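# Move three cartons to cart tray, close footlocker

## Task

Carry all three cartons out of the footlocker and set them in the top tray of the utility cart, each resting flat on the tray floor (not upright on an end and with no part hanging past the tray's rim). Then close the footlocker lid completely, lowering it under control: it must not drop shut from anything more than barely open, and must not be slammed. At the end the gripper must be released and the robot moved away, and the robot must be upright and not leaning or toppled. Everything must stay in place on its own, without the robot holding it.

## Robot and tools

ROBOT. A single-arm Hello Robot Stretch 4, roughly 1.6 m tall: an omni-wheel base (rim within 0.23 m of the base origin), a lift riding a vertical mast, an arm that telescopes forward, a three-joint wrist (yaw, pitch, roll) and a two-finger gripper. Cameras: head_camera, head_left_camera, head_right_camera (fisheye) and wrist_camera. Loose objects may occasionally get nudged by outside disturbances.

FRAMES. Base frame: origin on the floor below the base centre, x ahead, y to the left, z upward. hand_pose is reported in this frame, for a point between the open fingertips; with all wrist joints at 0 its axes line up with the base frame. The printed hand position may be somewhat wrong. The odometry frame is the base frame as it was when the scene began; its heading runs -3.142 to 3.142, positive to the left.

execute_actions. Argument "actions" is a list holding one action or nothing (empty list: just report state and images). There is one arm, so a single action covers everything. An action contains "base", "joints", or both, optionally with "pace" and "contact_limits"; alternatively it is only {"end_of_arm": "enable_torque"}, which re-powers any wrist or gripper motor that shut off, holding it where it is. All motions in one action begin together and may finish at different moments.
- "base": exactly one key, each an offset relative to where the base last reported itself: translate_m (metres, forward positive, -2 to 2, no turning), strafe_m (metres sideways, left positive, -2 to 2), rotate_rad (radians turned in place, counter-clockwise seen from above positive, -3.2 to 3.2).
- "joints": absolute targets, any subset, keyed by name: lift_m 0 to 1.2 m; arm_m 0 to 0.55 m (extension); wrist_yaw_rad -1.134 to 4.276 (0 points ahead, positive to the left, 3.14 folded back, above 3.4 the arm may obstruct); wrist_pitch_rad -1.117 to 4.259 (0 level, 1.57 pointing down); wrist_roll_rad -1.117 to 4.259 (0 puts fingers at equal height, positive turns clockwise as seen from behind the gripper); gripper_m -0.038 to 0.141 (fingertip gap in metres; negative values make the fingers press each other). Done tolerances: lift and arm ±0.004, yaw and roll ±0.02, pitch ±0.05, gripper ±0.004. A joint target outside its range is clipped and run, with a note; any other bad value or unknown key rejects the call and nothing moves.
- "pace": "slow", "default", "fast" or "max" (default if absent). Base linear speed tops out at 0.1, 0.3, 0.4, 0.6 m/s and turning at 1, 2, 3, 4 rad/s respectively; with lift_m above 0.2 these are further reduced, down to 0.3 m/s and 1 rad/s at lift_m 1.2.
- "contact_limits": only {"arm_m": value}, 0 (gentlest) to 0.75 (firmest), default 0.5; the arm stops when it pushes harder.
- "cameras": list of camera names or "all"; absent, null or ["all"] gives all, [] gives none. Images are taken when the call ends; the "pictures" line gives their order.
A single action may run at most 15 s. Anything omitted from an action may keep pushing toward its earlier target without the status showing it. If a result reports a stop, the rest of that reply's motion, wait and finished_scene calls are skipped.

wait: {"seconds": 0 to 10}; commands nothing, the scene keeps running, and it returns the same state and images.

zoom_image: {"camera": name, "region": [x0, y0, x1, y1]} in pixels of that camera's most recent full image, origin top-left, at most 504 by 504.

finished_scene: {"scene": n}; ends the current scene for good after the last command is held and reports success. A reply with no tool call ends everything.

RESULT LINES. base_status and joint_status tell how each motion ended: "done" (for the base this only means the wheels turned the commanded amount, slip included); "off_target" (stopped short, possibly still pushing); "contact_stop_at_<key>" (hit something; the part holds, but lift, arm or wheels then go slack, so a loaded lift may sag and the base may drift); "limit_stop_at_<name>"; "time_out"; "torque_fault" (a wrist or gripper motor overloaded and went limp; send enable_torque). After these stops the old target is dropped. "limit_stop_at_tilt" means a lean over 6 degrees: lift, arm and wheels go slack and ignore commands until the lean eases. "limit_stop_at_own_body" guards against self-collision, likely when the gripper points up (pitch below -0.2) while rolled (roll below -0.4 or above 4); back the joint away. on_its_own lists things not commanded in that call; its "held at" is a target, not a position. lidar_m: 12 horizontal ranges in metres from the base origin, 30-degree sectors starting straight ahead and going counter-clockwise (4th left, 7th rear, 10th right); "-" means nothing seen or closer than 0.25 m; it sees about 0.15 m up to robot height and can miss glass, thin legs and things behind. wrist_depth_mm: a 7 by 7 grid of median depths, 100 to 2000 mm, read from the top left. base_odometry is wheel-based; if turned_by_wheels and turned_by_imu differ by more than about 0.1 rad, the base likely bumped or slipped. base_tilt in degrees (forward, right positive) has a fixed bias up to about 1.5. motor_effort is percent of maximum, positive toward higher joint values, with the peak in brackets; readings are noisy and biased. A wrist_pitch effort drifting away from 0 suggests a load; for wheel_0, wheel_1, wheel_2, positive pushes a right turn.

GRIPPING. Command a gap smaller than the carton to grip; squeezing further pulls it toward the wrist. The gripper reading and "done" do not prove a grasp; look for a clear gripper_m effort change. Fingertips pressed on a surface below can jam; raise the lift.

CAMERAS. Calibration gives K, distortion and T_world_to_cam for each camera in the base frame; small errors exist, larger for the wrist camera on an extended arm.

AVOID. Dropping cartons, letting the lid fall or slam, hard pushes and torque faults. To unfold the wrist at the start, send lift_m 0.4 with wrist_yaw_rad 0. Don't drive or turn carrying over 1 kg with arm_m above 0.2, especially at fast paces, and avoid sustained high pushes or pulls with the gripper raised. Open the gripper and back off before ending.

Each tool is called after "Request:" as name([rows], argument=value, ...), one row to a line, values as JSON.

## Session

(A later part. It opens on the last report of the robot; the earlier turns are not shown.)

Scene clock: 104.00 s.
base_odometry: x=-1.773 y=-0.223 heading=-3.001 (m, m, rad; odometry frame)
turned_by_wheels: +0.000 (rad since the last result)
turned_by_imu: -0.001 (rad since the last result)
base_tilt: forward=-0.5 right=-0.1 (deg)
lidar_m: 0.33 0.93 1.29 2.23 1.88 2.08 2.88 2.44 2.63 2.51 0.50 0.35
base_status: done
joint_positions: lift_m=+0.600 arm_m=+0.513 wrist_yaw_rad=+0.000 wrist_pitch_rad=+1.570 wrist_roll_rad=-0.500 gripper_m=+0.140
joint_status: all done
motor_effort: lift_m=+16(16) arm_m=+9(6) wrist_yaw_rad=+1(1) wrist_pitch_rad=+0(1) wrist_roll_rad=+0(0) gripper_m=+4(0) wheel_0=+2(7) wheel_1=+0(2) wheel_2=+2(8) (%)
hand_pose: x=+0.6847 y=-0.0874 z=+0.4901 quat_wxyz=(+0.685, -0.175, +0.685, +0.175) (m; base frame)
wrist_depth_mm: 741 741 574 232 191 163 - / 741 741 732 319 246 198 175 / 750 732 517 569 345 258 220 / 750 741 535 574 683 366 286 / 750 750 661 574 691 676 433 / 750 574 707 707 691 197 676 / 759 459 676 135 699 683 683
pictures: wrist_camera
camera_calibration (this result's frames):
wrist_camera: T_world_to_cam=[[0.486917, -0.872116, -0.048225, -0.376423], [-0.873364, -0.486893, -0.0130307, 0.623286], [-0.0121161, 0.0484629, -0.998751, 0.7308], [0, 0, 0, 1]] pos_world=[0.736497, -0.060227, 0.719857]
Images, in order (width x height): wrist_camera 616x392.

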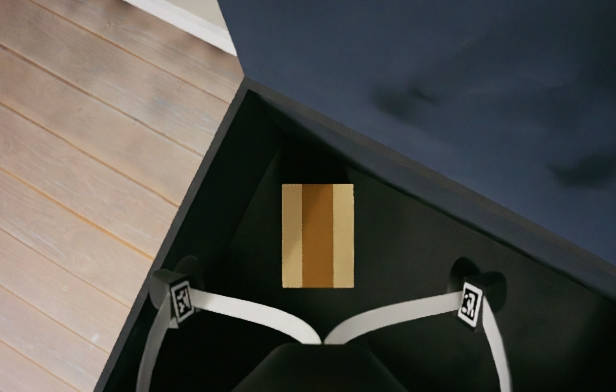

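Request:
execute_actions([
  {"joints":{"lift_m":0.21,"arm_m":0.495}},
], cameras=["wrist_camera"])

Request:
execute_actions([
  {"joints":{"gripper_m":0.06}},
], cameras=[])

Request:
execute_actions([
  {"joints":{"lift_m":0.6}},
], cameras=["wrist_camera"])

Request:
execute_actions([
  {"base":{"translate_m":-0.14},"joints":{"arm_m":0.15,"wrist_roll_rad":-0.14}},
], cameras=[])

Request:
execute_actions([
  {"base":{"rotate_rad":-2.6}},
], cameras=[])

Request:
execute_actions([
  {"base":{"translate_m":1.96},"joints":{"lift_m":1.2},"pace":"fast"},
], cameras=[])

Request:
execute_actions([
  {"base":{"strafe_m":0.19},"joints":{"arm_m":0.45}},
], cameras=["wrist_camera"])

Scene clock: 106.83 s.
base_odometry: x=-1.773 y=-0.223 heading=-3.001 (m, m, rad; odometry frame)
turned_by_wheels: +0.000 (rad since the last result)
turned_by_imu: -0.001 (rad since the last result)
base_tilt: forward=-0.6 right=-0.2 (deg)
lidar_m: 0.34 0.92 1.27 2.23 1.85 2.09 2.89 2.43 2.62 2.53 0.52 0.36
base_status: not commanded
joint_positions: lift_m=+0.211 arm_m=+0.497 wrist_yaw_rad=+0.000 wrist_pitch_rad=+1.571 wrist_roll_rad=-0.500 gripper_m=+0.140
joint_status: all done
motor_effort: lift_m=+14(16) arm_m=-8(9) wrist_yaw_rad=+0(1) wrist_pitch_rad=-3(3) wrist_roll_rad=+0(0) gripper_m=-2(0) wheel_0=+2(2) wheel_1=+0(0) wheel_2=+2(2) (%)
hand_pose: x=+0.6675 y=-0.0874 z=+0.1002 quat_wxyz=(+0.685, -0.175, +0.685, +0.175) (m; base frame)
wrist_depth_mm: 134 176 236 196 151 123 - / 145 195 303 298 212 158 137 / 159 222 303 300 281 229 182 / 176 255 186 183 182 294 274 / 196 281 186 183 182 293 291 / 221 294 186 183 182 198 293 / 253 314 187 139 183 297 293
pictures: wrist_camera
camera_calibration (this result's frames):
wrist_camera: T_world_to_cam=[[0.486757, -0.872184, -0.0486018, -0.386726], [-0.873442, -0.486771, -0.0123546, 0.603207], [-0.0128824, 0.0484645, -0.998742, 0.341723], [0, 0, 0, 1]] pos_world=[0.719511, -0.0602343, 0.32995]
Images, in order (width x height): wrist_camera 616x392.

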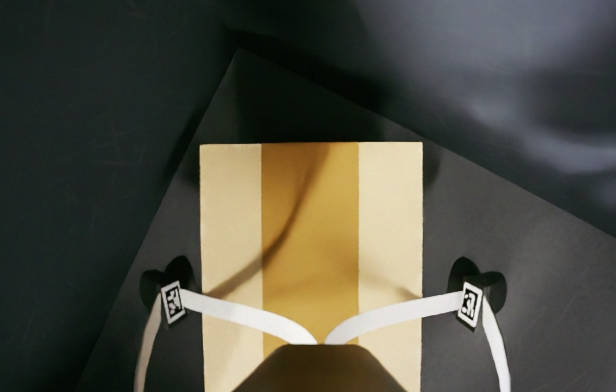

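Scene clock: 108.63 s.
base_odometry: x=-1.773 y=-0.223 heading=-3.001 (m, m, rad; odometry frame)
turned_by_wheels: +0.000 (rad since the last result)
turned_by_imu: -0.001 (rad since the last result)
base_tilt: forward=-0.5 right=-0.1 (deg)
lidar_m: 0.33 0.92 1.26 2.24 1.87 2.09 2.86 2.43 2.65 2.52 0.51 0.35
base_status: not commanded
joint_positions: lift_m=+0.210 arm_m=+0.497 wrist_yaw_rad=+0.000 wrist_pitch_rad=+1.570 wrist_roll_rad=-0.500 gripper_m=+0.060
joint_status: all done
motor_effort: lift_m=+17(17) arm_m=-8(9) wrist_yaw_rad=+0(1) wrist_pitch_rad=-1(4) wrist_roll_rad=+0(0) gripper_m=-20(21) wheel_0=+2(2) wheel_1=+0(0) wheel_2=+2(2) (%)
hand_pose: x=+0.6676 y=-0.0874 z=+0.1000 quat_wxyz=(+0.685, -0.175, +0.685, +0.175) (m; base frame)
wrist_depth_mm: 135 176 238 197 152 124 - / 145 195 301 298 215 159 138 / 159 222 301 173 170 231 183 / 176 256 175 172 170 291 273 / 196 298 175 172 170 293 290 / 221 291 176 173 171 179 291 / 253 310 177 148 171 296 290
pictures: none
No camera images: the call's "cameras" was empty. Leave "cameras" out to get every camera's image.

Scene clock: 111.20 s.
base_odometry: x=-1.773 y=-0.223 heading=-3.001 (m, m, rad; odometry frame)
turned_by_wheels: +0.000 (rad since the last result)
turned_by_imu: -0.001 (rad since the last result)
base_tilt: forward=-0.6 right=-0.2 (deg)
lidar_m: 0.33 0.92 1.29 2.22 1.87 2.07 2.88 2.44 2.58 2.52 0.51 0.36
base_status: not commanded
joint_positions: lift_m=+0.600 arm_m=+0.496 wrist_yaw_rad=+0.000 wrist_pitch_rad=+1.570 wrist_roll_rad=-0.500 gripper_m=+0.060
joint_status: all done
motor_effort: lift_m=+26(27) arm_m=-8(8) wrist_yaw_rad=+1(0) wrist_pitch_rad=-1(1) wrist_roll_rad=+0(0) gripper_m=-23(22) wheel_0=+2(2) wheel_1=+0(0) wheel_2=+2(2) (%)
hand_pose: x=+0.6676 y=-0.0874 z=+0.4892 quat_wxyz=(+0.685, -0.175, +0.685, +0.175) (m; base frame)
wrist_depth_mm: 741 732 654 266 219 187 169 / 741 732 723 366 282 227 198 / 750 741 459 172 170 296 248 / 750 732 176 172 170 410 327 / 750 741 176 172 170 683 554 / 759 427 175 172 171 179 668 / 759 517 177 148 171 691 676
pictures: wrist_camera
camera_calibration (this result's frames):
wrist_camera: T_world_to_cam=[[0.486727, -0.872215, -0.0483541, -0.367973], [-0.873467, -0.486716, -0.012799, 0.608342], [-0.0123712, 0.0484653, -0.998748, 0.729908], [0, 0, 0, 1]] pos_world=[0.719499, -0.0602376, 0.718987]
Images, in order (width x height): wrist_camera 616x392.

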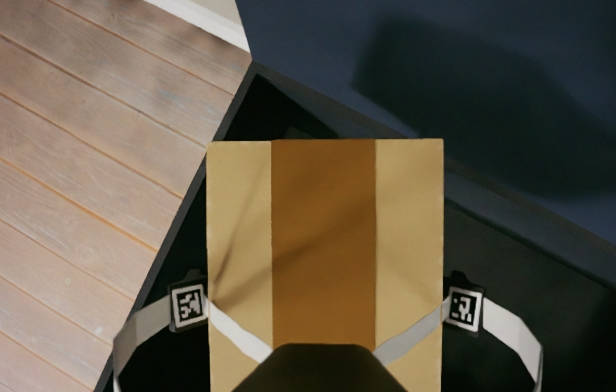

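Scene clock: 113.33 s.
base_odometry: x=-1.634 y=-0.203 heading=-3.001 (m, m, rad; odometry frame)
turned_by_wheels: +0.000 (rad since the last result)
turned_by_imu: -0.001 (rad since the last result)
base_tilt: forward=-0.5 right=-0.1 (deg)
lidar_m: 0.49 1.07 1.50 2.23 1.74 2.09 2.72 2.30 2.63 2.51 0.71 0.25
base_status: done
joint_positions: lift_m=+0.600 arm_m=+0.152 wrist_yaw_rad=+0.000 wrist_pitch_rad=+1.570 wrist_roll_rad=-0.140 gripper_m=+0.060
joint_status: all done
motor_effort: lift_m=+26(26) arm_m=-9(8) wrist_yaw_rad=+2(2) wrist_pitch_rad=-2(3) wrist_roll_rad=+1(4) gripper_m=-21(20) wheel_0=-1(4) wheel_1=+0(3) wheel_2=+0(9) (%)
hand_pose: x=+0.3225 y=-0.0874 z=+0.4892 quat_wxyz=(+0.706, -0.049, +0.705, +0.049) (m; base frame)
wrist_depth_mm: 741 732 500 691 683 668 661 / 741 741 723 452 410 442 654 / 750 732 723 173 170 634 559 / 750 741 175 172 170 707 691 / 750 741 176 172 170 707 699 / 750 741 176 173 171 179 699 / 759 525 177 148 170 707 699
pictures: none
No camera images: the call's "cameras" was empty. Leave "cameras" out to get every camera's image.

Scene clock: 115.93 s.
base_odometry: x=-1.634 y=-0.204 heading=+0.682 (m, m, rad; odometry frame)
turned_by_wheels: -2.600 (rad since the last result)
turned_by_imu: -2.630 (rad since the last result)
base_tilt: forward=-0.6 right=-0.2 (deg)
lidar_m: 2.32 2.60 2.52 0.70 0.48 0.48 1.09 1.55 2.22 1.74 2.20 0.25
base_status: done
joint_positions: lift_m=+0.600 arm_m=+0.152 wrist_yaw_rad=+0.000 wrist_pitch_rad=+1.570 wrist_roll_rad=-0.140 gripper_m=+0.060
joint_status: not commanded
motor_effort: lift_m=+26(26) arm_m=-9(9) wrist_yaw_rad=+0(1) wrist_pitch_rad=-1(1) wrist_roll_rad=+1(2) gripper_m=-22(21) wheel_0=-2(7) wheel_1=+0(6) wheel_2=-1(7) (%)
hand_pose: x=+0.3227 y=-0.0874 z=+0.4892 quat_wxyz=(+0.706, -0.050, +0.705, +0.050) (m; base frame)
wrist_depth_mm: 741 732 723 723 707 699 691 / 750 732 732 715 707 699 691 / 750 741 715 173 170 691 683 / 741 741 175 172 170 699 691 / 759 741 176 173 170 707 691 / 759 741 176 173 171 179 699 / 759 517 177 148 170 707 699
pictures: none
No camera images: the call's "cameras" was empty. Leave "cameras" out to get every camera's image.

Scene clock: 122.20 s.
base_odometry: x=-0.113 y=+1.032 heading=+0.682 (m, m, rad; odometry frame)
turned_by_wheels: +0.000 (rad since the last result)
turned_by_imu: -0.002 (rad since the last result)
base_tilt: forward=-0.6 right=-0.2 (deg)
lidar_m: 0.25 0.39 0.51 1.58 2.22 2.19 2.29 2.58 2.45 1.51 1.05 0.25
base_status: done
joint_positions: lift_m=+1.199 arm_m=+0.151 wrist_yaw_rad=+0.000 wrist_pitch_rad=+1.570 wrist_roll_rad=-0.140 gripper_m=+0.060
joint_status: all done
motor_effort: lift_m=+26(29) arm_m=-8(9) wrist_yaw_rad=+1(0) wrist_pitch_rad=-1(0) wrist_roll_rad=+2(2) gripper_m=-25(21) wheel_0=+0(5) wheel_1=+0(8) wheel_2=+1(9) (%)
hand_pose: x=+0.3226 y=-0.0874 z=+1.0890 quat_wxyz=(+0.706, -0.050, +0.705, +0.050) (m; base frame)
wrist_depth_mm: 535 530 525 517 394 1182 946 / 539 535 525 521 508 1281 1138 / 539 535 525 173 170 1308 1308 / 1397 1397 175 172 170 1308 1308 / 1397 1366 175 173 171 1308 1281 / 1397 1366 176 173 171 179 1281 / 1430 1366 177 147 170 1308 1281
pictures: none
No camera images: the call's "cameras" was empty. Leave "cameras" out to get every camera's image.

Scene clock: 124.20 s.
base_odometry: x=-0.232 y=+1.180 heading=+0.682 (m, m, rad; odometry frame)
turned_by_wheels: +0.000 (rad since the last result)
turned_by_imu: -0.001 (rad since the last result)
base_tilt: forward=-0.5 right=-0.1 (deg)
lidar_m: 0.32 0.37 1.33 1.42 1.97 2.14 2.18 3.52 2.61 1.64 1.16 0.40
base_status: done
joint_positions: lift_m=+1.199 arm_m=+0.448 wrist_yaw_rad=+0.000 wrist_pitch_rad=+1.570 wrist_roll_rad=-0.140 gripper_m=+0.060
joint_status: all done
motor_effort: lift_m=+26(26) arm_m=+9(7) wrist_yaw_rad=+1(0) wrist_pitch_rad=+0(3) wrist_roll_rad=+1(2) gripper_m=-21(20) wheel_0=+3(8) wheel_1=-1(10) wheel_2=+0(1) (%)
hand_pose: x=+0.6197 y=-0.0874 z=+1.0890 quat_wxyz=(+0.706, -0.050, +0.705, +0.050) (m; base frame)
wrist_depth_mm: 1229 1366 1336 1336 1229 917 741 / 842 521 521 517 508 500 496 / 891 530 525 173 170 500 500 / 917 535 175 172 170 392 442 / 931 530 176 172 170 389 439 / 931 492 176 173 171 179 433 / 484 539 177 148 171 508 455
pictures: wrist_camera
camera_calibration (this result's frames):
wrist_camera: T_world_to_cam=[[0.149039, -0.98764, -0.048526, -0.116298], [-0.988814, -0.148566, -0.0132434, 0.6757], [0.00587043, 0.049957, -0.998734, 1.31716], [0, 0, 0, 1]] pos_world=[0.677742, -0.0802763, 1.31879]
Images, in order (width x height): wrist_camera 616x392.

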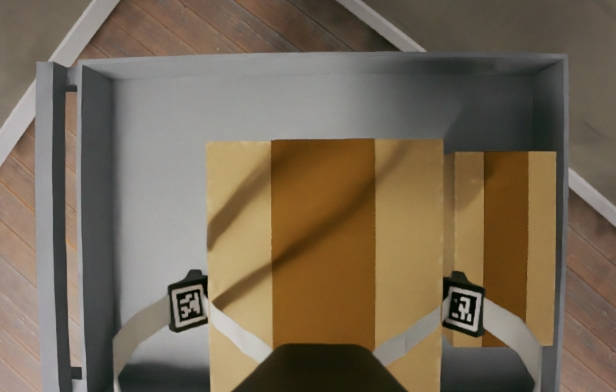

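Request:
execute_actions([
  {"joints":{"lift_m":0.985}},
], cameras=[])

Request:
execute_actions([
  {"joints":{"gripper_m":0.14}},
], cameras=[])

Request:
execute_actions([
  {"joints":{"lift_m":1.1}},
], cameras=["wrist_camera"])

Request:
execute_actions([
  {"base":{"translate_m":-1.254},"joints":{"arm_m":0.0,"wrist_roll_rad":-0.2},"pace":"fast"},
], cameras=[])

Request:
execute_actions([
  {"base":{"rotate_rad":2.6},"joints":{"lift_m":0.6}},
], cameras=[])

Request:
execute_actions([
  {"base":{"translate_m":0.644},"joints":{"arm_m":0.34},"pace":"fast"},
], cameras=["wrist_camera"])

Scene clock: 126.33 s.
base_odometry: x=-0.232 y=+1.180 heading=+0.682 (m, m, rad; odometry frame)
turned_by_wheels: +0.000 (rad since the last result)
turned_by_imu: -0.001 (rad since the last result)
base_tilt: forward=-0.5 right=-0.1 (deg)
lidar_m: 0.35 0.37 1.32 1.39 1.99 2.14 2.16 3.52 2.63 1.62 1.16 0.40
base_status: not commanded
joint_positions: lift_m=+0.985 arm_m=+0.448 wrist_yaw_rad=+0.000 wrist_pitch_rad=+1.570 wrist_roll_rad=-0.140 gripper_m=+0.060
joint_status: all done
motor_effort: lift_m=+18(24) arm_m=+9(9) wrist_yaw_rad=+0(0) wrist_pitch_rad=-1(1) wrist_roll_rad=+1(1) gripper_m=-25(23) wheel_0=+3(3) wheel_1=-1(1) wheel_2=+1(1) (%)
hand_pose: x=+0.6197 y=-0.0874 z=+0.8750 quat_wxyz=(+0.706, -0.050, +0.705, +0.050) (m; base frame)
wrist_depth_mm: 314 309 306 301 297 294 291 / 314 310 306 304 297 294 291 / 314 310 307 173 170 296 228 / 317 312 175 172 170 296 222 / 317 312 175 173 171 297 222 / 319 314 176 173 171 179 221 / 319 314 177 148 171 298 207
pictures: none
No camera images: the call's "cameras" was empty. Leave "cameras" out to get every camera's image.

Scene clock: 128.13 s.
base_odometry: x=-0.232 y=+1.180 heading=+0.682 (m, m, rad; odometry frame)
turned_by_wheels: +0.000 (rad since the last result)
turned_by_imu: -0.001 (rad since the last result)
base_tilt: forward=-0.6 right=-0.2 (deg)
lidar_m: 0.35 0.37 1.34 1.42 2.01 2.15 2.18 3.53 2.60 1.57 1.16 0.38
base_status: not commanded
joint_positions: lift_m=+0.985 arm_m=+0.448 wrist_yaw_rad=+0.000 wrist_pitch_rad=+1.570 wrist_roll_rad=-0.140 gripper_m=+0.140
joint_status: all done
motor_effort: lift_m=+17(17) arm_m=+9(9) wrist_yaw_rad=+3(2) wrist_pitch_rad=-2(6) wrist_roll_rad=+1(2) gripper_m=-3(22) wheel_0=+2(3) wheel_1=-1(1) wheel_2=+0(0) (%)
hand_pose: x=+0.6195 y=-0.0874 z=+0.8750 quat_wxyz=(+0.706, -0.049, +0.705, +0.049) (m; base frame)
wrist_depth_mm: 314 309 304 303 298 294 291 / 315 310 306 303 300 296 291 / 315 312 307 303 298 297 228 / 317 314 188 185 183 298 222 / 319 315 189 186 183 293 221 / 320 315 189 186 183 196 220 / 320 317 190 134 185 300 220
pictures: none
No camera images: the call's "cameras" was empty. Leave "cameras" out to get every camera's image.

Scene clock: 129.67 s.
base_odometry: x=-0.232 y=+1.180 heading=+0.682 (m, m, rad; odometry frame)
turned_by_wheels: +0.000 (rad since the last result)
turned_by_imu: -0.001 (rad since the last result)
base_tilt: forward=-0.5 right=-0.1 (deg)
lidar_m: 0.33 0.36 1.31 1.41 1.97 2.12 2.19 3.52 2.61 1.61 1.15 0.37
base_status: not commanded
joint_positions: lift_m=+1.100 arm_m=+0.448 wrist_yaw_rad=+0.000 wrist_pitch_rad=+1.570 wrist_roll_rad=-0.140 gripper_m=+0.140
joint_status: all done
motor_effort: lift_m=+25(26) arm_m=+9(9) wrist_yaw_rad=+3(2) wrist_pitch_rad=-2(2) wrist_roll_rad=+2(1) gripper_m=+5(2) wheel_0=+3(2) wheel_1=-1(1) wheel_2=+0(0) (%)
hand_pose: x=+0.6195 y=-0.0874 z=+0.9893 quat_wxyz=(+0.706, -0.049, +0.705, +0.049) (m; base frame)
wrist_depth_mm: 379 402 421 392 387 368 359 / 407 427 421 415 413 407 402 / 407 430 424 418 415 407 291 / 410 430 424 300 413 315 290 / 410 433 430 300 415 294 291 / 413 433 427 301 300 197 291 / 418 433 433 135 418 314 291
pictures: wrist_camera
camera_calibration (this result's frames):
wrist_camera: T_world_to_cam=[[0.148521, -0.987714, -0.0486009, -0.120721], [-0.988894, -0.148072, -0.0127457, 0.673804], [0.00539272, 0.0499542, -0.998737, 1.2179], [0, 0, 0, 1]] pos_world=[0.677683, -0.0803055, 1.21908]
Images, in order (width x height): wrist_camera 616x392.

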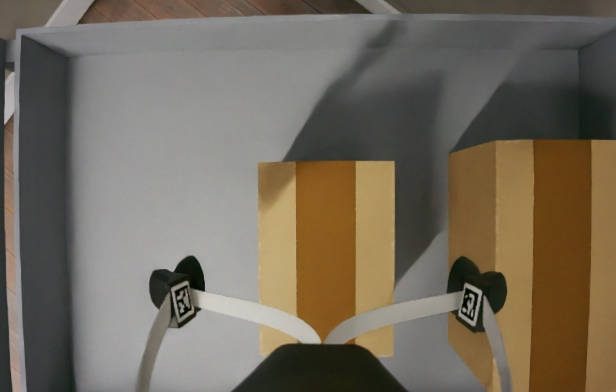

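Scene clock: 134.93 s.
base_odometry: x=-1.206 y=+0.389 heading=+0.682 (m, m, rad; odometry frame)
turned_by_wheels: +0.000 (rad since the last result)
turned_by_imu: -0.003 (rad since the last result)
base_tilt: forward=-0.6 right=-0.2 (deg)
lidar_m: 1.59 2.05 2.00 2.08 1.60 0.98 1.06 2.24 2.05 2.06 2.29 2.22
base_status: done
joint_positions: lift_m=+1.100 arm_m=+0.002 wrist_yaw_rad=+0.000 wrist_pitch_rad=+1.570 wrist_roll_rad=-0.200 gripper_m=+0.140
joint_status: all done
motor_effort: lift_m=+25(25) arm_m=-8(10) wrist_yaw_rad=+1(1) wrist_pitch_rad=-2(2) wrist_roll_rad=+0(6) gripper_m=+1(0) wheel_0=+0(6) wheel_1=-1(6) wheel_2=-2(10) (%)
hand_pose: x=+0.1725 y=-0.0874 z=+0.9894 quat_wxyz=(+0.704, -0.070, +0.703, +0.070) (m; base frame)
wrist_depth_mm: 1308 1255 1255 1229 1205 1182 1182 / 1281 1255 1229 1229 1205 1205 1182 / 1281 1281 1255 1229 1229 1182 1182 / 1255 1255 1255 1229 1205 1205 1205 / 1281 1281 1025 1008 1229 1229 1182 / 1308 1255 1025 1025 1229 197 1182 / 1281 1281 1255 135 1229 1229 1160
pictures: none
No camera images: the call's "cameras" was empty. Leave "cameras" out to get every camera's image.

Scene clock: 138.20 s.
base_odometry: x=-1.206 y=+0.389 heading=-3.001 (m, m, rad; odometry frame)
turned_by_wheels: +2.600 (rad since the last result)
turned_by_imu: +2.627 (rad since the last result)
base_tilt: forward=-0.5 right=-0.2 (deg)
lidar_m: 1.00 1.05 2.22 2.02 2.06 2.32 2.23 1.60 2.09 1.99 2.08 1.58
base_status: done
joint_positions: lift_m=+0.600 arm_m=+0.002 wrist_yaw_rad=+0.000 wrist_pitch_rad=+1.570 wrist_roll_rad=-0.200 gripper_m=+0.140
joint_status: all done
motor_effort: lift_m=+16(24) arm_m=-8(9) wrist_yaw_rad=+1(1) wrist_pitch_rad=-1(2) wrist_roll_rad=-1(0) gripper_m=+1(0) wheel_0=-1(1) wheel_1=-1(5) wheel_2=+0(5) (%)
hand_pose: x=+0.1727 y=-0.0874 z=+0.4901 quat_wxyz=(+0.704, -0.070, +0.703, +0.070) (m; base frame)
wrist_depth_mm: 750 741 732 715 707 699 691 / 750 741 723 723 707 699 683 / 750 741 732 723 707 699 691 / 750 741 723 723 715 707 699 / 759 750 512 504 715 699 699 / 750 521 512 508 508 197 699 / 759 521 521 135 715 707 707
pictures: none
No camera images: the call's "cameras" was empty. Leave "cameras" out to get every camera's image.

Scene clock: 141.17 s.
base_odometry: x=-1.844 y=+0.299 heading=-3.001 (m, m, rad; odometry frame)
turned_by_wheels: +0.000 (rad since the last result)
turned_by_imu: -0.001 (rad since the last result)
base_tilt: forward=-0.6 right=-0.1 (deg)
lidar_m: 0.34 0.36 0.52 2.75 2.28 2.85 2.32 2.14 2.07 1.99 1.25 0.35
base_status: done
joint_positions: lift_m=+0.600 arm_m=+0.338 wrist_yaw_rad=+0.000 wrist_pitch_rad=+1.570 wrist_roll_rad=-0.200 gripper_m=+0.140
joint_status: all done
motor_effort: lift_m=+16(16) arm_m=+9(8) wrist_yaw_rad=+0(2) wrist_pitch_rad=+0(2) wrist_roll_rad=+0(1) gripper_m=+1(1) wheel_0=+1(1) wheel_1=-1(10) wheel_2=+1(8) (%)
hand_pose: x=+0.5097 y=-0.0874 z=+0.4901 quat_wxyz=(+0.704, -0.071, +0.703, +0.071) (m; base frame)
wrist_depth_mm: 723 707 615 554 504 574 585 / 723 715 707 691 668 699 683 / 723 715 707 699 683 691 691 / 723 715 707 699 574 707 699 / 647 707 707 580 539 707 699 / 436 436 452 580 397 197 707 / 750 750 415 135 442 707 699
pictures: wrist_camera
camera_calibration (this result's frames):
wrist_camera: T_world_to_cam=[[0.207495, -0.977034, -0.0484808, -0.15786], [-0.978232, -0.207096, -0.0131578, 0.548459], [0.00281538, 0.0501557, -0.998737, 0.721196], [0, 0, 0, 1]] pos_world=[0.567245, -0.0768228, 0.719849]
Images, in order (width x height): wrist_camera 616x392.

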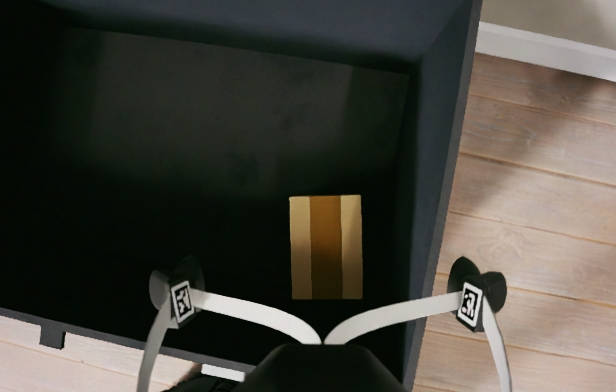

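Request:
execute_actions([
  {"joints":{"lift_m":0.21,"arm_m":0.327,"wrist_roll_rad":-0.22}},
], cameras=["wrist_camera"])

Request:
execute_actions([
  {"joints":{"gripper_m":0.06}},
], cameras=[])

Request:
execute_actions([
  {"joints":{"lift_m":0.6}},
], cameras=["wrist_camera"])

Request:
execute_actions([
  {"base":{"translate_m":-0.294},"joints":{"arm_m":0.15,"wrist_roll_rad":-0.14}},
], cameras=[])

Request:
execute_actions([
  {"base":{"rotate_rad":-2.6}},
], cameras=[])

Request:
execute_actions([
  {"base":{"translate_m":1.52},"joints":{"lift_m":1.2},"pace":"fast"},
], cameras=[])

Request:
execute_actions([
  {"joints":{"arm_m":0.45}},
], cameras=["wrist_camera"])

Scene clock: 143.97 s.
base_odometry: x=-1.844 y=+0.299 heading=-3.001 (m, m, rad; odometry frame)
turned_by_wheels: +0.000 (rad since the last result)
turned_by_imu: -0.001 (rad since the last result)
base_tilt: forward=-0.5 right=-0.1 (deg)
lidar_m: 0.34 0.36 0.49 2.75 2.29 2.82 2.32 2.14 2.09 1.99 1.24 0.37
base_status: not commanded
joint_positions: lift_m=+0.211 arm_m=+0.328 wrist_yaw_rad=+0.000 wrist_pitch_rad=+1.570 wrist_roll_rad=-0.220 gripper_m=+0.140
joint_status: all done
motor_effort: lift_m=+14(16) arm_m=-8(11) wrist_yaw_rad=-1(2) wrist_pitch_rad=-1(0) wrist_roll_rad=-1(0) gripper_m=+2(1) wheel_0=+1(0) wheel_1=-1(1) wheel_2=+1(1) (%)
hand_pose: x=+0.4996 y=-0.0874 z=+0.1002 quat_wxyz=(+0.703, -0.077, +0.703, +0.077) (m; base frame)
wrist_depth_mm: 312 309 306 301 297 291 217 / 314 309 306 301 297 293 208 / 314 310 306 301 298 289 198 / 315 312 304 184 182 270 189 / 315 310 187 184 182 233 180 / 317 312 187 184 182 191 174 / 303 312 189 139 183 222 -
pictures: wrist_camera
camera_calibration (this result's frames):
wrist_camera: T_world_to_cam=[[0.226536, -0.972794, -0.0485171, -0.183804], [-0.974001, -0.226173, -0.0129178, 0.529651], [0.0015931, 0.050182, -0.998739, 0.33249], [0, 0, 0, 1]] pos_world=[0.556989, -0.075696, 0.329995]
Images, in order (width x height): wrist_camera 616x392.

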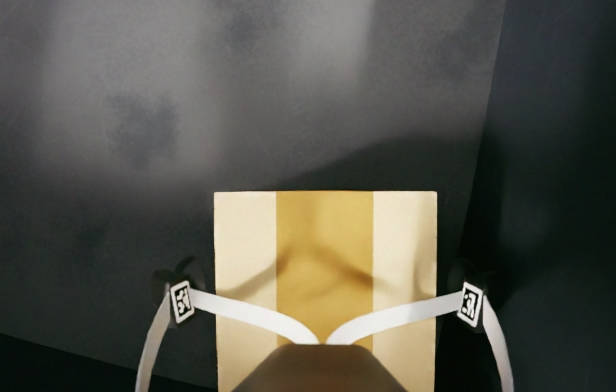

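Scene clock: 145.77 s.
base_odometry: x=-1.844 y=+0.299 heading=-3.001 (m, m, rad; odometry frame)
turned_by_wheels: +0.000 (rad since the last result)
turned_by_imu: -0.001 (rad since the last result)
base_tilt: forward=-0.5 right=-0.1 (deg)
lidar_m: 0.34 0.36 0.49 2.75 2.31 2.84 2.31 2.15 2.06 1.99 1.26 0.36
base_status: not commanded
joint_positions: lift_m=+0.210 arm_m=+0.328 wrist_yaw_rad=+0.000 wrist_pitch_rad=+1.569 wrist_roll_rad=-0.220 gripper_m=+0.060
joint_status: all done
motor_effort: lift_m=+19(19) arm_m=-8(8) wrist_yaw_rad=+0(0) wrist_pitch_rad=+1(3) wrist_roll_rad=+0(1) gripper_m=-23(24) wheel_0=+1(0) wheel_1=-1(1) wheel_2=+1(1) (%)
hand_pose: x=+0.4999 y=-0.0874 z=+0.0999 quat_wxyz=(+0.703, -0.078, +0.702, +0.078) (m; base frame)
wrist_depth_mm: 309 304 301 297 293 290 219 / 310 306 301 298 294 290 209 / 310 309 303 298 296 290 199 / 314 307 303 172 169 271 190 / 314 309 175 172 170 250 180 / 315 310 176 173 171 179 174 / 300 310 178 148 173 221 -
pictures: none
No camera images: the call's "cameras" was empty. Leave "cameras" out to get every camera's image.

Scene clock: 148.33 s.
base_odometry: x=-1.844 y=+0.299 heading=-3.001 (m, m, rad; odometry frame)
turned_by_wheels: +0.000 (rad since the last result)
turned_by_imu: -0.001 (rad since the last result)
base_tilt: forward=-0.5 right=-0.1 (deg)
lidar_m: 0.36 0.37 0.51 2.76 2.29 2.84 2.31 2.15 2.07 1.99 1.26 0.37
base_status: not commanded
joint_positions: lift_m=+0.599 arm_m=+0.328 wrist_yaw_rad=+0.000 wrist_pitch_rad=+1.569 wrist_roll_rad=-0.220 gripper_m=+0.060
joint_status: all done
motor_effort: lift_m=+28(29) arm_m=-8(8) wrist_yaw_rad=+0(0) wrist_pitch_rad=+1(1) wrist_roll_rad=-1(1) gripper_m=-25(24) wheel_0=+1(1) wheel_1=-1(1) wheel_2=+1(0) (%)
hand_pose: x=+0.4998 y=-0.0874 z=+0.4891 quat_wxyz=(+0.703, -0.078, +0.702, +0.078) (m; base frame)
wrist_depth_mm: 715 707 654 585 530 535 603 / 723 707 699 691 683 691 683 / 723 715 707 691 683 691 691 / 723 707 699 171 169 699 691 / 585 683 175 172 170 699 691 / 427 415 176 173 171 178 699 / 750 741 178 148 172 707 699
pictures: wrist_camera
camera_calibration (this result's frames):
wrist_camera: T_world_to_cam=[[0.226854, -0.972729, -0.0483369, -0.165233], [-0.973926, -0.226453, -0.0136916, 0.535219], [0.00237222, 0.0501826, -0.998737, 0.720456], [0, 0, 0, 1]] pos_world=[0.557038, -0.0756794, 0.718887]
Images, in order (width x height): wrist_camera 616x392.

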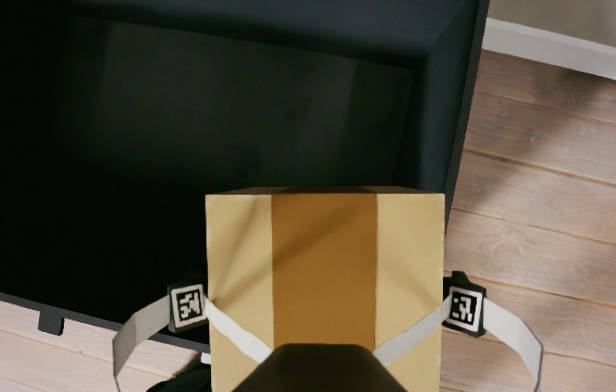

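Scene clock: 150.80 s.
base_odometry: x=-1.553 y=+0.340 heading=-3.002 (m, m, rad; odometry frame)
turned_by_wheels: +0.000 (rad since the last result)
turned_by_imu: -0.001 (rad since the last result)
base_tilt: forward=-0.6 right=-0.1 (deg)
lidar_m: 0.64 0.67 1.69 2.75 2.14 2.70 2.59 1.89 2.07 1.99 1.69 0.25
base_status: done
joint_positions: lift_m=+0.599 arm_m=+0.151 wrist_yaw_rad=+0.000 wrist_pitch_rad=+1.569 wrist_roll_rad=-0.140 gripper_m=+0.060
joint_status: all done
motor_effort: lift_m=+28(28) arm_m=-8(9) wrist_yaw_rad=+2(1) wrist_pitch_rad=+1(3) wrist_roll_rad=+2(1) gripper_m=-25(23) wheel_0=-1(7) wheel_1=-1(5) wheel_2=+0(7) (%)
hand_pose: x=+0.3228 y=-0.0874 z=+0.4891 quat_wxyz=(+0.706, -0.050, +0.705, +0.049) (m; base frame)
wrist_depth_mm: 741 723 691 647 615 699 691 / 741 732 723 715 707 699 683 / 750 732 732 715 707 699 699 / 750 741 732 171 169 699 699 / 750 741 175 172 170 699 699 / 750 741 176 173 171 178 699 / 759 521 178 148 172 707 699
pictures: none
No camera images: the call's "cameras" was empty. Leave "cameras" out to get every camera's image.

Scene clock: 153.40 s.
base_odometry: x=-1.553 y=+0.340 heading=+0.681 (m, m, rad; odometry frame)
turned_by_wheels: -2.600 (rad since the last result)
turned_by_imu: -2.630 (rad since the last result)
base_tilt: forward=-0.6 right=-0.1 (deg)
lidar_m: 1.89 2.07 1.99 1.64 0.69 0.63 0.67 1.73 2.74 2.15 2.66 0.25
base_status: done
joint_positions: lift_m=+0.599 arm_m=+0.151 wrist_yaw_rad=+0.000 wrist_pitch_rad=+1.569 wrist_roll_rad=-0.140 gripper_m=+0.060
joint_status: not commanded
motor_effort: lift_m=+28(28) arm_m=-8(8) wrist_yaw_rad=+1(1) wrist_pitch_rad=+1(5) wrist_roll_rad=+2(1) gripper_m=-27(27) wheel_0=-1(9) wheel_1=+1(5) wheel_2=-2(7) (%)
hand_pose: x=+0.3228 y=-0.0874 z=+0.4891 quat_wxyz=(+0.706, -0.050, +0.705, +0.050) (m; base frame)
wrist_depth_mm: 741 732 723 715 707 699 683 / 741 732 715 715 707 691 683 / 750 741 732 715 707 699 683 / 741 732 723 172 169 699 699 / 759 741 175 172 170 699 691 / 750 741 176 173 171 179 699 / 759 521 178 148 173 707 699
pictures: none
No camera images: the call's "cameras" was empty. Leave "cameras" out to get every camera's image.

Scene clock: 158.57 s.
base_odometry: x=-0.372 y=+1.298 heading=+0.681 (m, m, rad; odometry frame)
turned_by_wheels: +0.000 (rad since the last result)
turned_by_imu: -0.002 (rad since the last result)
base_tilt: forward=-0.5 right=-0.1 (deg)
lidar_m: 0.26 1.22 1.18 1.26 1.77 2.15 2.05 3.65 2.75 1.80 0.62 0.25
base_status: done
joint_positions: lift_m=+1.199 arm_m=+0.151 wrist_yaw_rad=+0.000 wrist_pitch_rad=+1.569 wrist_roll_rad=-0.140 gripper_m=+0.060
joint_status: all done
motor_effort: lift_m=+28(31) arm_m=-8(8) wrist_yaw_rad=+1(0) wrist_pitch_rad=+2(3) wrist_roll_rad=+2(2) gripper_m=-28(24) wheel_0=-1(0) wheel_1=-1(7) wheel_2=+2(13) (%)
hand_pose: x=+0.3228 y=-0.0874 z=+1.0889 quat_wxyz=(+0.706, -0.050, +0.705, +0.050) (m; base frame)
wrist_depth_mm: 1255 1336 1336 517 508 418 399 / 1397 1366 1366 521 508 504 500 / 1397 1397 1336 517 512 508 500 / 1397 1366 469 171 169 1281 1281 / 1430 1397 175 172 170 1308 1308 / 1397 1397 176 173 171 178 1281 / 1366 1366 178 148 172 1308 1308
pictures: none
No camera images: the call's "cameras" was empty. Leave "cameras" out to get every camera's image.

Scene clock: 160.57 s.
base_odometry: x=-0.372 y=+1.298 heading=+0.681 (m, m, rad; odometry frame)
turned_by_wheels: +0.000 (rad since the last result)
turned_by_imu: -0.001 (rad since the last result)
base_tilt: forward=-0.5 right=-0.1 (deg)
lidar_m: 0.36 1.24 1.20 1.27 1.78 2.15 2.06 3.65 2.75 1.77 0.63 0.39
base_status: not commanded
joint_positions: lift_m=+1.199 arm_m=+0.448 wrist_yaw_rad=+0.000 wrist_pitch_rad=+1.569 wrist_roll_rad=-0.140 gripper_m=+0.060
joint_status: all done
motor_effort: lift_m=+28(27) arm_m=+8(14) wrist_yaw_rad=-1(1) wrist_pitch_rad=+2(3) wrist_roll_rad=+1(2) gripper_m=-23(26) wheel_0=-1(1) wheel_1=-1(1) wheel_2=+1(1) (%)
hand_pose: x=+0.6199 y=-0.0874 z=+1.0889 quat_wxyz=(+0.706, -0.050, +0.705, +0.050) (m; base frame)
wrist_depth_mm: 1060 1336 1336 1281 1336 1060 854 / 1182 1366 496 517 512 504 496 / 1366 1366 508 517 512 500 496 / 1430 1366 455 171 169 389 445 / 1397 1366 175 172 170 389 445 / 1397 1397 176 173 171 178 508 / 1430 1397 178 148 173 508 500
pictures: wrist_camera
camera_calibration (this result's frames):
wrist_camera: T_world_to_cam=[[0.149224, -0.987617, -0.0484211, -0.116567], [-0.988782, -0.148716, -0.0139392, 0.676652], [0.00656563, 0.049958, -0.99873, 1.31657], [0, 0, 0, 1]] pos_world=[0.677811, -0.0802674, 1.31869]
Images, in order (width x height): wrist_camera 616x392.

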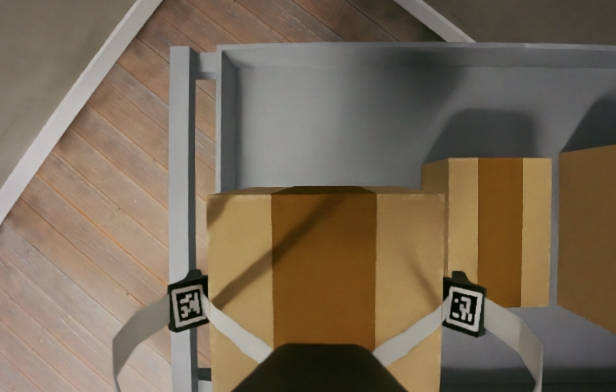

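Request:
execute_actions([
  {"joints":{"lift_m":0.985,"arm_m":0.49}},
], cameras=[])

Request:
execute_actions([
  {"joints":{"gripper_m":0.14}},
], cameras=[])

Request:
execute_actions([
  {"joints":{"lift_m":1.1}},
], cameras=["wrist_camera"])

Request:
execute_actions([
  {"base":{"translate_m":-1.5},"joints":{"arm_m":0.0,"wrist_roll_rad":-0.018,"gripper_m":0.06},"pace":"fast"},
], cameras=["head_left_camera"])

Request:
execute_actions([
  {"base":{"rotate_rad":2.6},"joints":{"lift_m":0.9,"wrist_pitch_rad":1.05}},
], cameras=[])

Request:
execute_actions([
  {"base":{"strafe_m":0.294},"joints":{"arm_m":0.5}},
], cameras=[])

Request:
execute_actions([
  {"base":{"translate_m":0.31}},
], cameras=["wrist_camera"])

Scene clock: 163.37 s.
base_odometry: x=-0.372 y=+1.298 heading=+0.681 (m, m, rad; odometry frame)
turned_by_wheels: +0.000 (rad since the last result)
turned_by_imu: -0.001 (rad since the last result)
base_tilt: forward=-0.5 right=-0.1 (deg)
lidar_m: 0.36 1.24 1.19 1.27 1.79 2.14 2.06 3.65 2.75 1.78 0.62 0.39
base_status: not commanded
joint_positions: lift_m=+0.985 arm_m=+0.489 wrist_yaw_rad=+0.000 wrist_pitch_rad=+1.569 wrist_roll_rad=-0.140 gripper_m=+0.060
joint_status: all done
motor_effort: lift_m=+19(28) arm_m=+8(11) wrist_yaw_rad=+1(1) wrist_pitch_rad=+1(3) wrist_roll_rad=+2(2) gripper_m=-23(23) wheel_0=-1(2) wheel_1=-1(1) wheel_2=+1(1) (%)
hand_pose: x=+0.6599 y=-0.0874 z=+0.8748 quat_wxyz=(+0.706, -0.050, +0.705, +0.050) (m; base frame)
wrist_depth_mm: 242 267 297 297 294 291 287 / 243 290 304 301 297 293 291 / 244 293 306 301 298 293 290 / 244 294 304 172 169 294 291 / 245 294 175 172 170 287 202 / 253 241 176 174 171 178 201 / 245 291 178 148 172 285 188
pictures: none
No camera images: the call's "cameras" was empty. Leave "cameras" out to get every camera's image.

Scene clock: 165.17 s.
base_odometry: x=-0.372 y=+1.298 heading=+0.681 (m, m, rad; odometry frame)
turned_by_wheels: +0.000 (rad since the last result)
turned_by_imu: -0.001 (rad since the last result)
base_tilt: forward=-0.5 right=-0.1 (deg)
lidar_m: 0.37 1.24 1.20 1.27 1.76 2.14 2.05 3.66 2.76 1.79 0.59 0.37
base_status: not commanded
joint_positions: lift_m=+0.985 arm_m=+0.489 wrist_yaw_rad=+0.000 wrist_pitch_rad=+1.570 wrist_roll_rad=-0.140 gripper_m=+0.140
joint_status: all done
motor_effort: lift_m=+19(20) arm_m=+8(8) wrist_yaw_rad=+0(1) wrist_pitch_rad=-1(6) wrist_roll_rad=+2(2) gripper_m=-1(26) wheel_0=-1(1) wheel_1=-1(1) wheel_2=+1(1) (%)
hand_pose: x=+0.6598 y=-0.0874 z=+0.8748 quat_wxyz=(+0.706, -0.050, +0.705, +0.050) (m; base frame)
wrist_depth_mm: 244 266 294 296 294 293 290 / 246 291 307 301 300 296 293 / 245 293 309 303 301 297 293 / 246 294 307 186 183 297 294 / 248 294 188 186 183 266 201 / 253 255 189 186 183 196 200 / 246 281 190 134 185 285 199
pictures: none
No camera images: the call's "cameras" was empty. Leave "cameras" out to get every camera's image.

Scene clock: 166.70 s.
base_odometry: x=-0.372 y=+1.298 heading=+0.681 (m, m, rad; odometry frame)
turned_by_wheels: +0.000 (rad since the last result)
turned_by_imu: -0.001 (rad since the last result)
base_tilt: forward=-0.6 right=-0.1 (deg)
lidar_m: 0.36 1.24 1.20 1.26 1.80 2.19 2.03 3.67 2.74 1.76 0.63 0.42
base_status: not commanded
joint_positions: lift_m=+1.100 arm_m=+0.489 wrist_yaw_rad=+0.000 wrist_pitch_rad=+1.570 wrist_roll_rad=-0.140 gripper_m=+0.140
joint_status: all done
motor_effort: lift_m=+25(27) arm_m=+8(8) wrist_yaw_rad=+0(1) wrist_pitch_rad=+0(0) wrist_roll_rad=+1(2) gripper_m=-2(3) wheel_0=-1(1) wheel_1=-1(1) wheel_2=+1(1) (%)
hand_pose: x=+0.6598 y=-0.0874 z=+0.9893 quat_wxyz=(+0.706, -0.050, +0.705, +0.050) (m; base frame)
wrist_depth_mm: 1025 1229 1255 1205 1205 1008 820 / 1160 389 410 415 413 404 402 / 1281 1255 421 418 415 407 407 / 1281 1255 421 303 413 384 402 / 1308 1281 421 301 413 293 291 / 1308 362 379 301 298 198 291 / 1308 1255 427 135 415 296 293
pictures: wrist_camera
camera_calibration (this result's frames):
wrist_camera: T_world_to_cam=[[0.149214, -0.987613, -0.0485353, -0.127217], [-0.988788, -0.148744, -0.0131809, 0.71394], [0.00579831, 0.0499579, -0.998734, 1.21741], [0, 0, 0, 1]] pos_world=[0.717859, -0.0802658, 1.21911]
Images, in order (width x height): wrist_camera 616x392.

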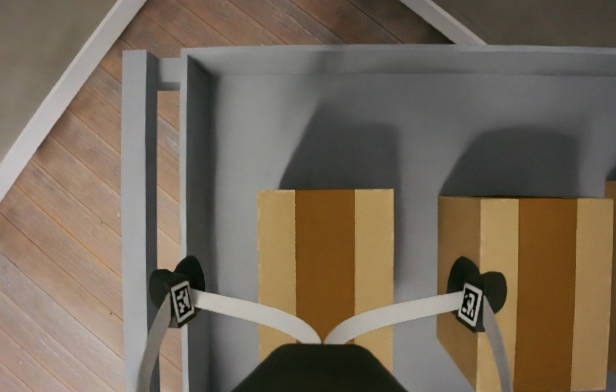

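Scene clock: 172.73 s.
base_odometry: x=-1.537 y=+0.353 heading=+0.681 (m, m, rad; odometry frame)
turned_by_wheels: +0.000 (rad since the last result)
turned_by_imu: -0.003 (rad since the last result)
base_tilt: forward=-0.6 right=-0.1 (deg)
lidar_m: 1.86 2.06 1.98 1.64 0.70 0.66 0.74 1.79 2.76 2.16 2.65 2.01
base_status: done
joint_positions: lift_m=+1.100 arm_m=+0.002 wrist_yaw_rad=+0.000 wrist_pitch_rad=+1.570 wrist_roll_rad=-0.018 gripper_m=+0.060
joint_status: all done
motor_effort: lift_m=+25(25) arm_m=-9(3) wrist_yaw_rad=+2(2) wrist_pitch_rad=-2(0) wrist_roll_rad=+1(3) gripper_m=-3(3) wheel_0=+0(5) wheel_1=-1(5) wheel_2=+0(12) (%)
hand_pose: x=+0.1726 y=-0.0874 z=+0.9894 quat_wxyz=(+0.707, -0.006, +0.707, +0.006) (m; base frame)
wrist_depth_mm: 1281 1281 1229 1229 1205 1182 1182 / 1281 1255 1255 1229 1229 1182 1160 / 1281 1255 1229 1229 1205 1205 1182 / 1281 1281 1281 1229 1205 1229 1182 / 1281 1281 1255 1025 1229 1229 1182 / 1308 1308 198 1008 201 1205 1205 / 1308 1281 1255 136 1205 1205 1205
pictures: head_left_camera
Images, in order (width x height): head_left_camera 420x672.

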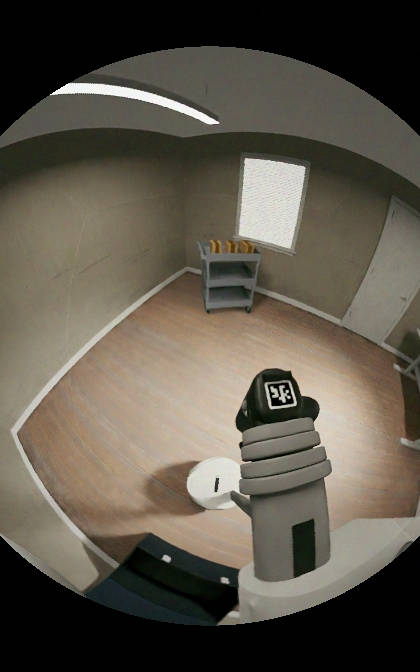

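Scene clock: 176.00 s.
base_odometry: x=-1.537 y=+0.353 heading=-3.002 (m, m, rad; odometry frame)
turned_by_wheels: +2.600 (rad since the last result)
turned_by_imu: +2.627 (rad since the last result)
base_tilt: forward=-0.6 right=-0.2 (deg)
lidar_m: 0.65 0.69 1.73 2.78 2.18 2.69 2.04 1.87 2.04 1.98 1.69 0.71
base_status: done
joint_positions: lift_m=+0.900 arm_m=+0.001 wrist_yaw_rad=+0.000 wrist_pitch_rad=+1.051 wrist_roll_rad=-0.018 gripper_m=+0.060
joint_status: all done
motor_effort: lift_m=+18(23) arm_m=-8(9) wrist_yaw_rad=+0(2) wrist_pitch_rad=-4(9) wrist_roll_rad=+0(1) gripper_m=-3(4) wheel_0=-2(7) wheel_1=+0(9) wheel_2=-1(5) (%)
hand_pose: x=+0.3157 y=-0.0874 z=+0.8280 quat_wxyz=(+0.865, -0.008, +0.502, +0.005) (m; base frame)
wrist_depth_mm: 1138 1025 1008 1008 1078 1060 1060 / 1308 1138 1160 1182 1255 1255 1255 / 1336 1281 1308 1336 1281 1281 1255 / 1229 946 946 931 1182 1205 1160 / 1160 1160 1118 1098 1118 1098 1098 / 1078 1060 197 1042 200 1008 1008 / 991 976 991 136 960 946 946
pictures: none
No camera images: the call's "cameras" was empty. Leave "cameras" out to get every camera's image.

Scene clock: 178.53 s.
base_odometry: x=-1.497 y=+0.062 heading=-3.002 (m, m, rad; odometry frame)
turned_by_wheels: +0.000 (rad since the last result)
turned_by_imu: -0.002 (rad since the last result)
base_tilt: forward=-0.6 right=-0.2 (deg)
lidar_m: 0.66 0.67 1.73 2.48 1.91 2.51 2.55 2.04 2.36 2.28 1.69 0.68
base_status: done
joint_positions: lift_m=+0.900 arm_m=+0.498 wrist_yaw_rad=+0.000 wrist_pitch_rad=+1.051 wrist_roll_rad=-0.018 gripper_m=+0.060
joint_status: all done
motor_effort: lift_m=+18(18) arm_m=+9(7) wrist_yaw_rad=+0(0) wrist_pitch_rad=-3(5) wrist_roll_rad=+1(1) gripper_m=-4(4) wheel_0=+0(10) wheel_1=-1(8) wheel_2=-1(0) (%)
hand_pose: x=+0.8127 y=-0.0874 z=+0.8280 quat_wxyz=(+0.865, -0.008, +0.502, +0.005) (m; base frame)
wrist_depth_mm: 496 488 480 484 477 480 480 / 597 559 554 559 549 544 535 / 768 654 654 647 647 634 683 / 1025 891 778 778 768 768 904 / 1138 1118 976 1042 946 891 1078 / 1078 917 197 1008 201 842 991 / 1008 741 960 136 931 768 931
pictures: none
No camera images: the call's "cameras" was empty. Leave "cameras" out to get every camera's image.

Scene clock: 181.03 s.
base_odometry: x=-1.804 y=+0.019 heading=-3.002 (m, m, rad; odometry frame)
turned_by_wheels: +0.000 (rad since the last result)
turned_by_imu: -0.001 (rad since the last result)
base_tilt: forward=-0.5 right=-0.1 (deg)
lidar_m: 0.35 0.35 1.26 2.47 2.04 2.50 2.88 2.30 2.36 2.29 0.51 0.35
base_status: done
joint_positions: lift_m=+0.900 arm_m=+0.499 wrist_yaw_rad=+0.000 wrist_pitch_rad=+1.051 wrist_roll_rad=-0.018 gripper_m=+0.060
joint_status: not commanded
motor_effort: lift_m=+18(18) arm_m=+9(9) wrist_yaw_rad=+1(2) wrist_pitch_rad=-4(4) wrist_roll_rad=+1(1) gripper_m=-2(1) wheel_0=+1(8) wheel_1=+0(7) wheel_2=+0(11) (%)
hand_pose: x=+0.8127 y=-0.0874 z=+0.8280 quat_wxyz=(+0.865, -0.008, +0.502, +0.005) (m; base frame)
wrist_depth_mm: 168 166 163 161 159 159 - / 195 194 193 191 189 186 182 / 240 238 236 233 229 226 224 / 310 306 300 285 291 287 283 / 342 336 319 329 309 324 320 / 473 459 197 413 201 404 436 / 1008 654 661 136 603 603 788
pictures: wrist_camera
camera_calibration (this result's frames):
wrist_camera: T_world_to_cam=[[0.0480864, -0.998432, -0.0286664, -0.0930502], [-0.861451, -0.0269288, -0.507126, 1.1792], [0.505559, 0.0490806, -0.861395, 0.535455], [0, 0, 0, 1]] pos_world=[0.749592, -0.0874304, 1.05657]
Images, in order (width x height): wrist_camera 616x392.

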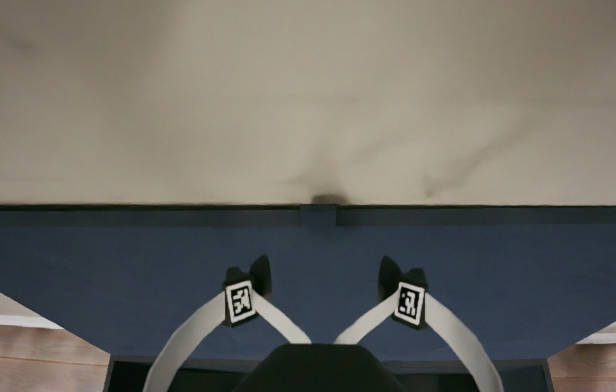

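Request:
execute_actions([
  {"joints":{"arm_m":0.55,"lift_m":0.885},"base":{"translate_m":0.006}},
], cameras=[])

Request:
execute_actions([
  {"joints":{"lift_m":0.862},"pace":"slow"},
], cameras=["wrist_camera"])

Request:
execute_actions([
  {"joints":{"gripper_m":-0.02}},
], cameras=["wrist_camera"])

Scene clock: 182.13 s.
base_odometry: x=-1.810 y=+0.018 heading=-3.002 (m, m, rad; odometry frame)
turned_by_wheels: +0.000 (rad since the last result)
turned_by_imu: +0.000 (rad since the last result)
base_tilt: forward=-0.5 right=-0.2 (deg)
lidar_m: 0.34 0.33 1.26 2.46 2.02 2.49 2.88 2.31 2.36 2.26 0.51 0.36
base_status: done
joint_positions: lift_m=+0.885 arm_m=+0.548 wrist_yaw_rad=+0.000 wrist_pitch_rad=+1.051 wrist_roll_rad=-0.018 gripper_m=+0.060
joint_status: all done
motor_effort: lift_m=+16(18) arm_m=+9(7) wrist_yaw_rad=+1(0) wrist_pitch_rad=-4(4) wrist_roll_rad=+2(1) gripper_m=-3(2) wheel_0=+3(7) wheel_1=+1(3) wheel_2=+2(4) (%)
hand_pose: x=+0.8620 y=-0.0874 z=+0.8132 quat_wxyz=(+0.865, -0.008, +0.502, +0.005) (m; base frame)
wrist_depth_mm: 104 104 104 103 103 - - / 119 118 117 116 115 113 - / 146 145 144 142 139 137 135 / 191 187 184 181 178 175 173 / 270 266 241 238 229 240 237 / 301 294 198 262 201 257 274 / 445 413 439 136 382 382 407
pictures: none
No camera images: the call's "cameras" was empty. Leave "cameras" out to get every camera's image.

Scene clock: 183.10 s.
base_odometry: x=-1.809 y=+0.018 heading=-3.002 (m, m, rad; odometry frame)
turned_by_wheels: +0.000 (rad since the last result)
turned_by_imu: -0.001 (rad since the last result)
base_tilt: forward=-0.6 right=-0.1 (deg)
lidar_m: 0.33 0.35 1.31 2.47 2.04 2.50 2.88 2.31 2.36 2.26 0.50 0.35
base_status: not commanded
joint_positions: lift_m=+0.863 arm_m=+0.548 wrist_yaw_rad=-0.002 wrist_pitch_rad=+1.043 wrist_roll_rad=-0.018 gripper_m=+0.060
joint_status: all done
motor_effort: lift_m=+7(16) arm_m=+9(9) wrist_yaw_rad=+8(6) wrist_pitch_rad=+20(21) wrist_roll_rad=+1(1) gripper_m=-2(4) wheel_0=+2(2) wheel_1=+1(1) wheel_2=+1(2) (%)
hand_pose: x=+0.8640 y=-0.0877 z=+0.7921 quat_wxyz=(+0.867, -0.007, +0.498, +0.004) (m; base frame)
wrist_depth_mm: 102 102 103 - - - - / 116 115 115 114 112 110 - / 142 141 139 137 136 134 132 / 183 180 177 174 171 168 167 / 254 250 229 229 219 229 227 / 297 285 198 257 195 249 260 / 421 392 402 132 353 347 364
pictures: wrist_camera
camera_calibration (this result's frames):
wrist_camera: T_world_to_cam=[[0.0463933, -0.998523, -0.0282633, -0.0956897], [-0.857205, -0.0252685, -0.514356, 1.20737], [0.512882, 0.0480901, -0.857111, 0.468823], [0, 0, 0, 1]] pos_world=[0.798955, -0.0875857, 1.02015]
Images, in order (width x height): wrist_camera 616x392.

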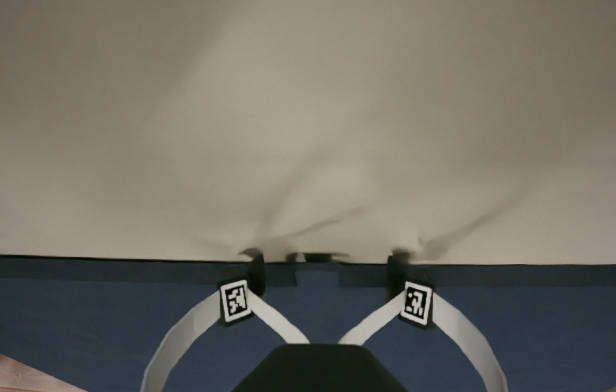

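Scene clock: 184.63 s.
base_odometry: x=-1.810 y=+0.018 heading=-3.002 (m, m, rad; odometry frame)
turned_by_wheels: +0.000 (rad since the last result)
turned_by_imu: +0.000 (rad since the last result)
base_tilt: forward=-0.6 right=-0.1 (deg)
lidar_m: 0.32 0.34 1.27 2.47 2.07 2.50 2.89 2.29 2.36 2.29 0.50 0.34
base_status: not commanded
joint_positions: lift_m=+0.862 arm_m=+0.548 wrist_yaw_rad=+0.002 wrist_pitch_rad=+1.051 wrist_roll_rad=-0.018 gripper_m=-0.019
joint_status: all done
motor_effort: lift_m=+16(16) arm_m=+8(9) wrist_yaw_rad=-4(6) wrist_pitch_rad=-5(22) wrist_roll_rad=+0(1) gripper_m=-21(21) wheel_0=+2(2) wheel_1=+1(1) wheel_2=+1(1) (%)
hand_pose: x=+0.8622 y=-0.0872 z=+0.7901 quat_wxyz=(+0.865, -0.008, +0.502, +0.005) (m; base frame)
wrist_depth_mm: 104 104 104 103 103 - - / 119 118 117 116 114 112 - / 147 145 144 142 139 137 135 / 192 189 184 181 178 175 172 / 249 245 240 223 232 230 229 / 298 285 182 249 182 243 257 / 449 377 427 238 359 322 373
pictures: wrist_camera
camera_calibration (this result's frames):
wrist_camera: T_world_to_cam=[[0.0495332, -0.998361, -0.028682, -0.0975354], [-0.861576, -0.0281854, -0.506846, 1.20237], [0.505206, 0.0498174, -0.861559, 0.478287], [0, 0, 0, 1]] pos_world=[0.799127, -0.0873133, 1.01869]
Images, in order (width x height): wrist_camera 616x392.

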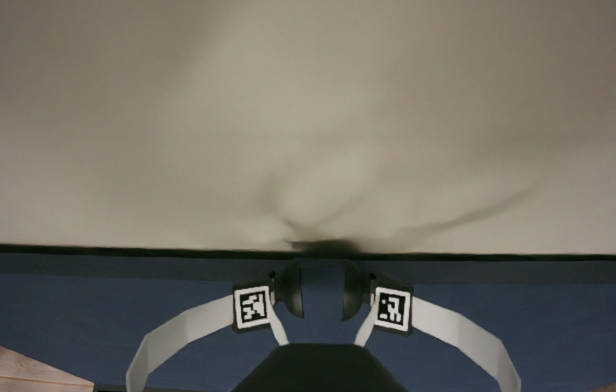

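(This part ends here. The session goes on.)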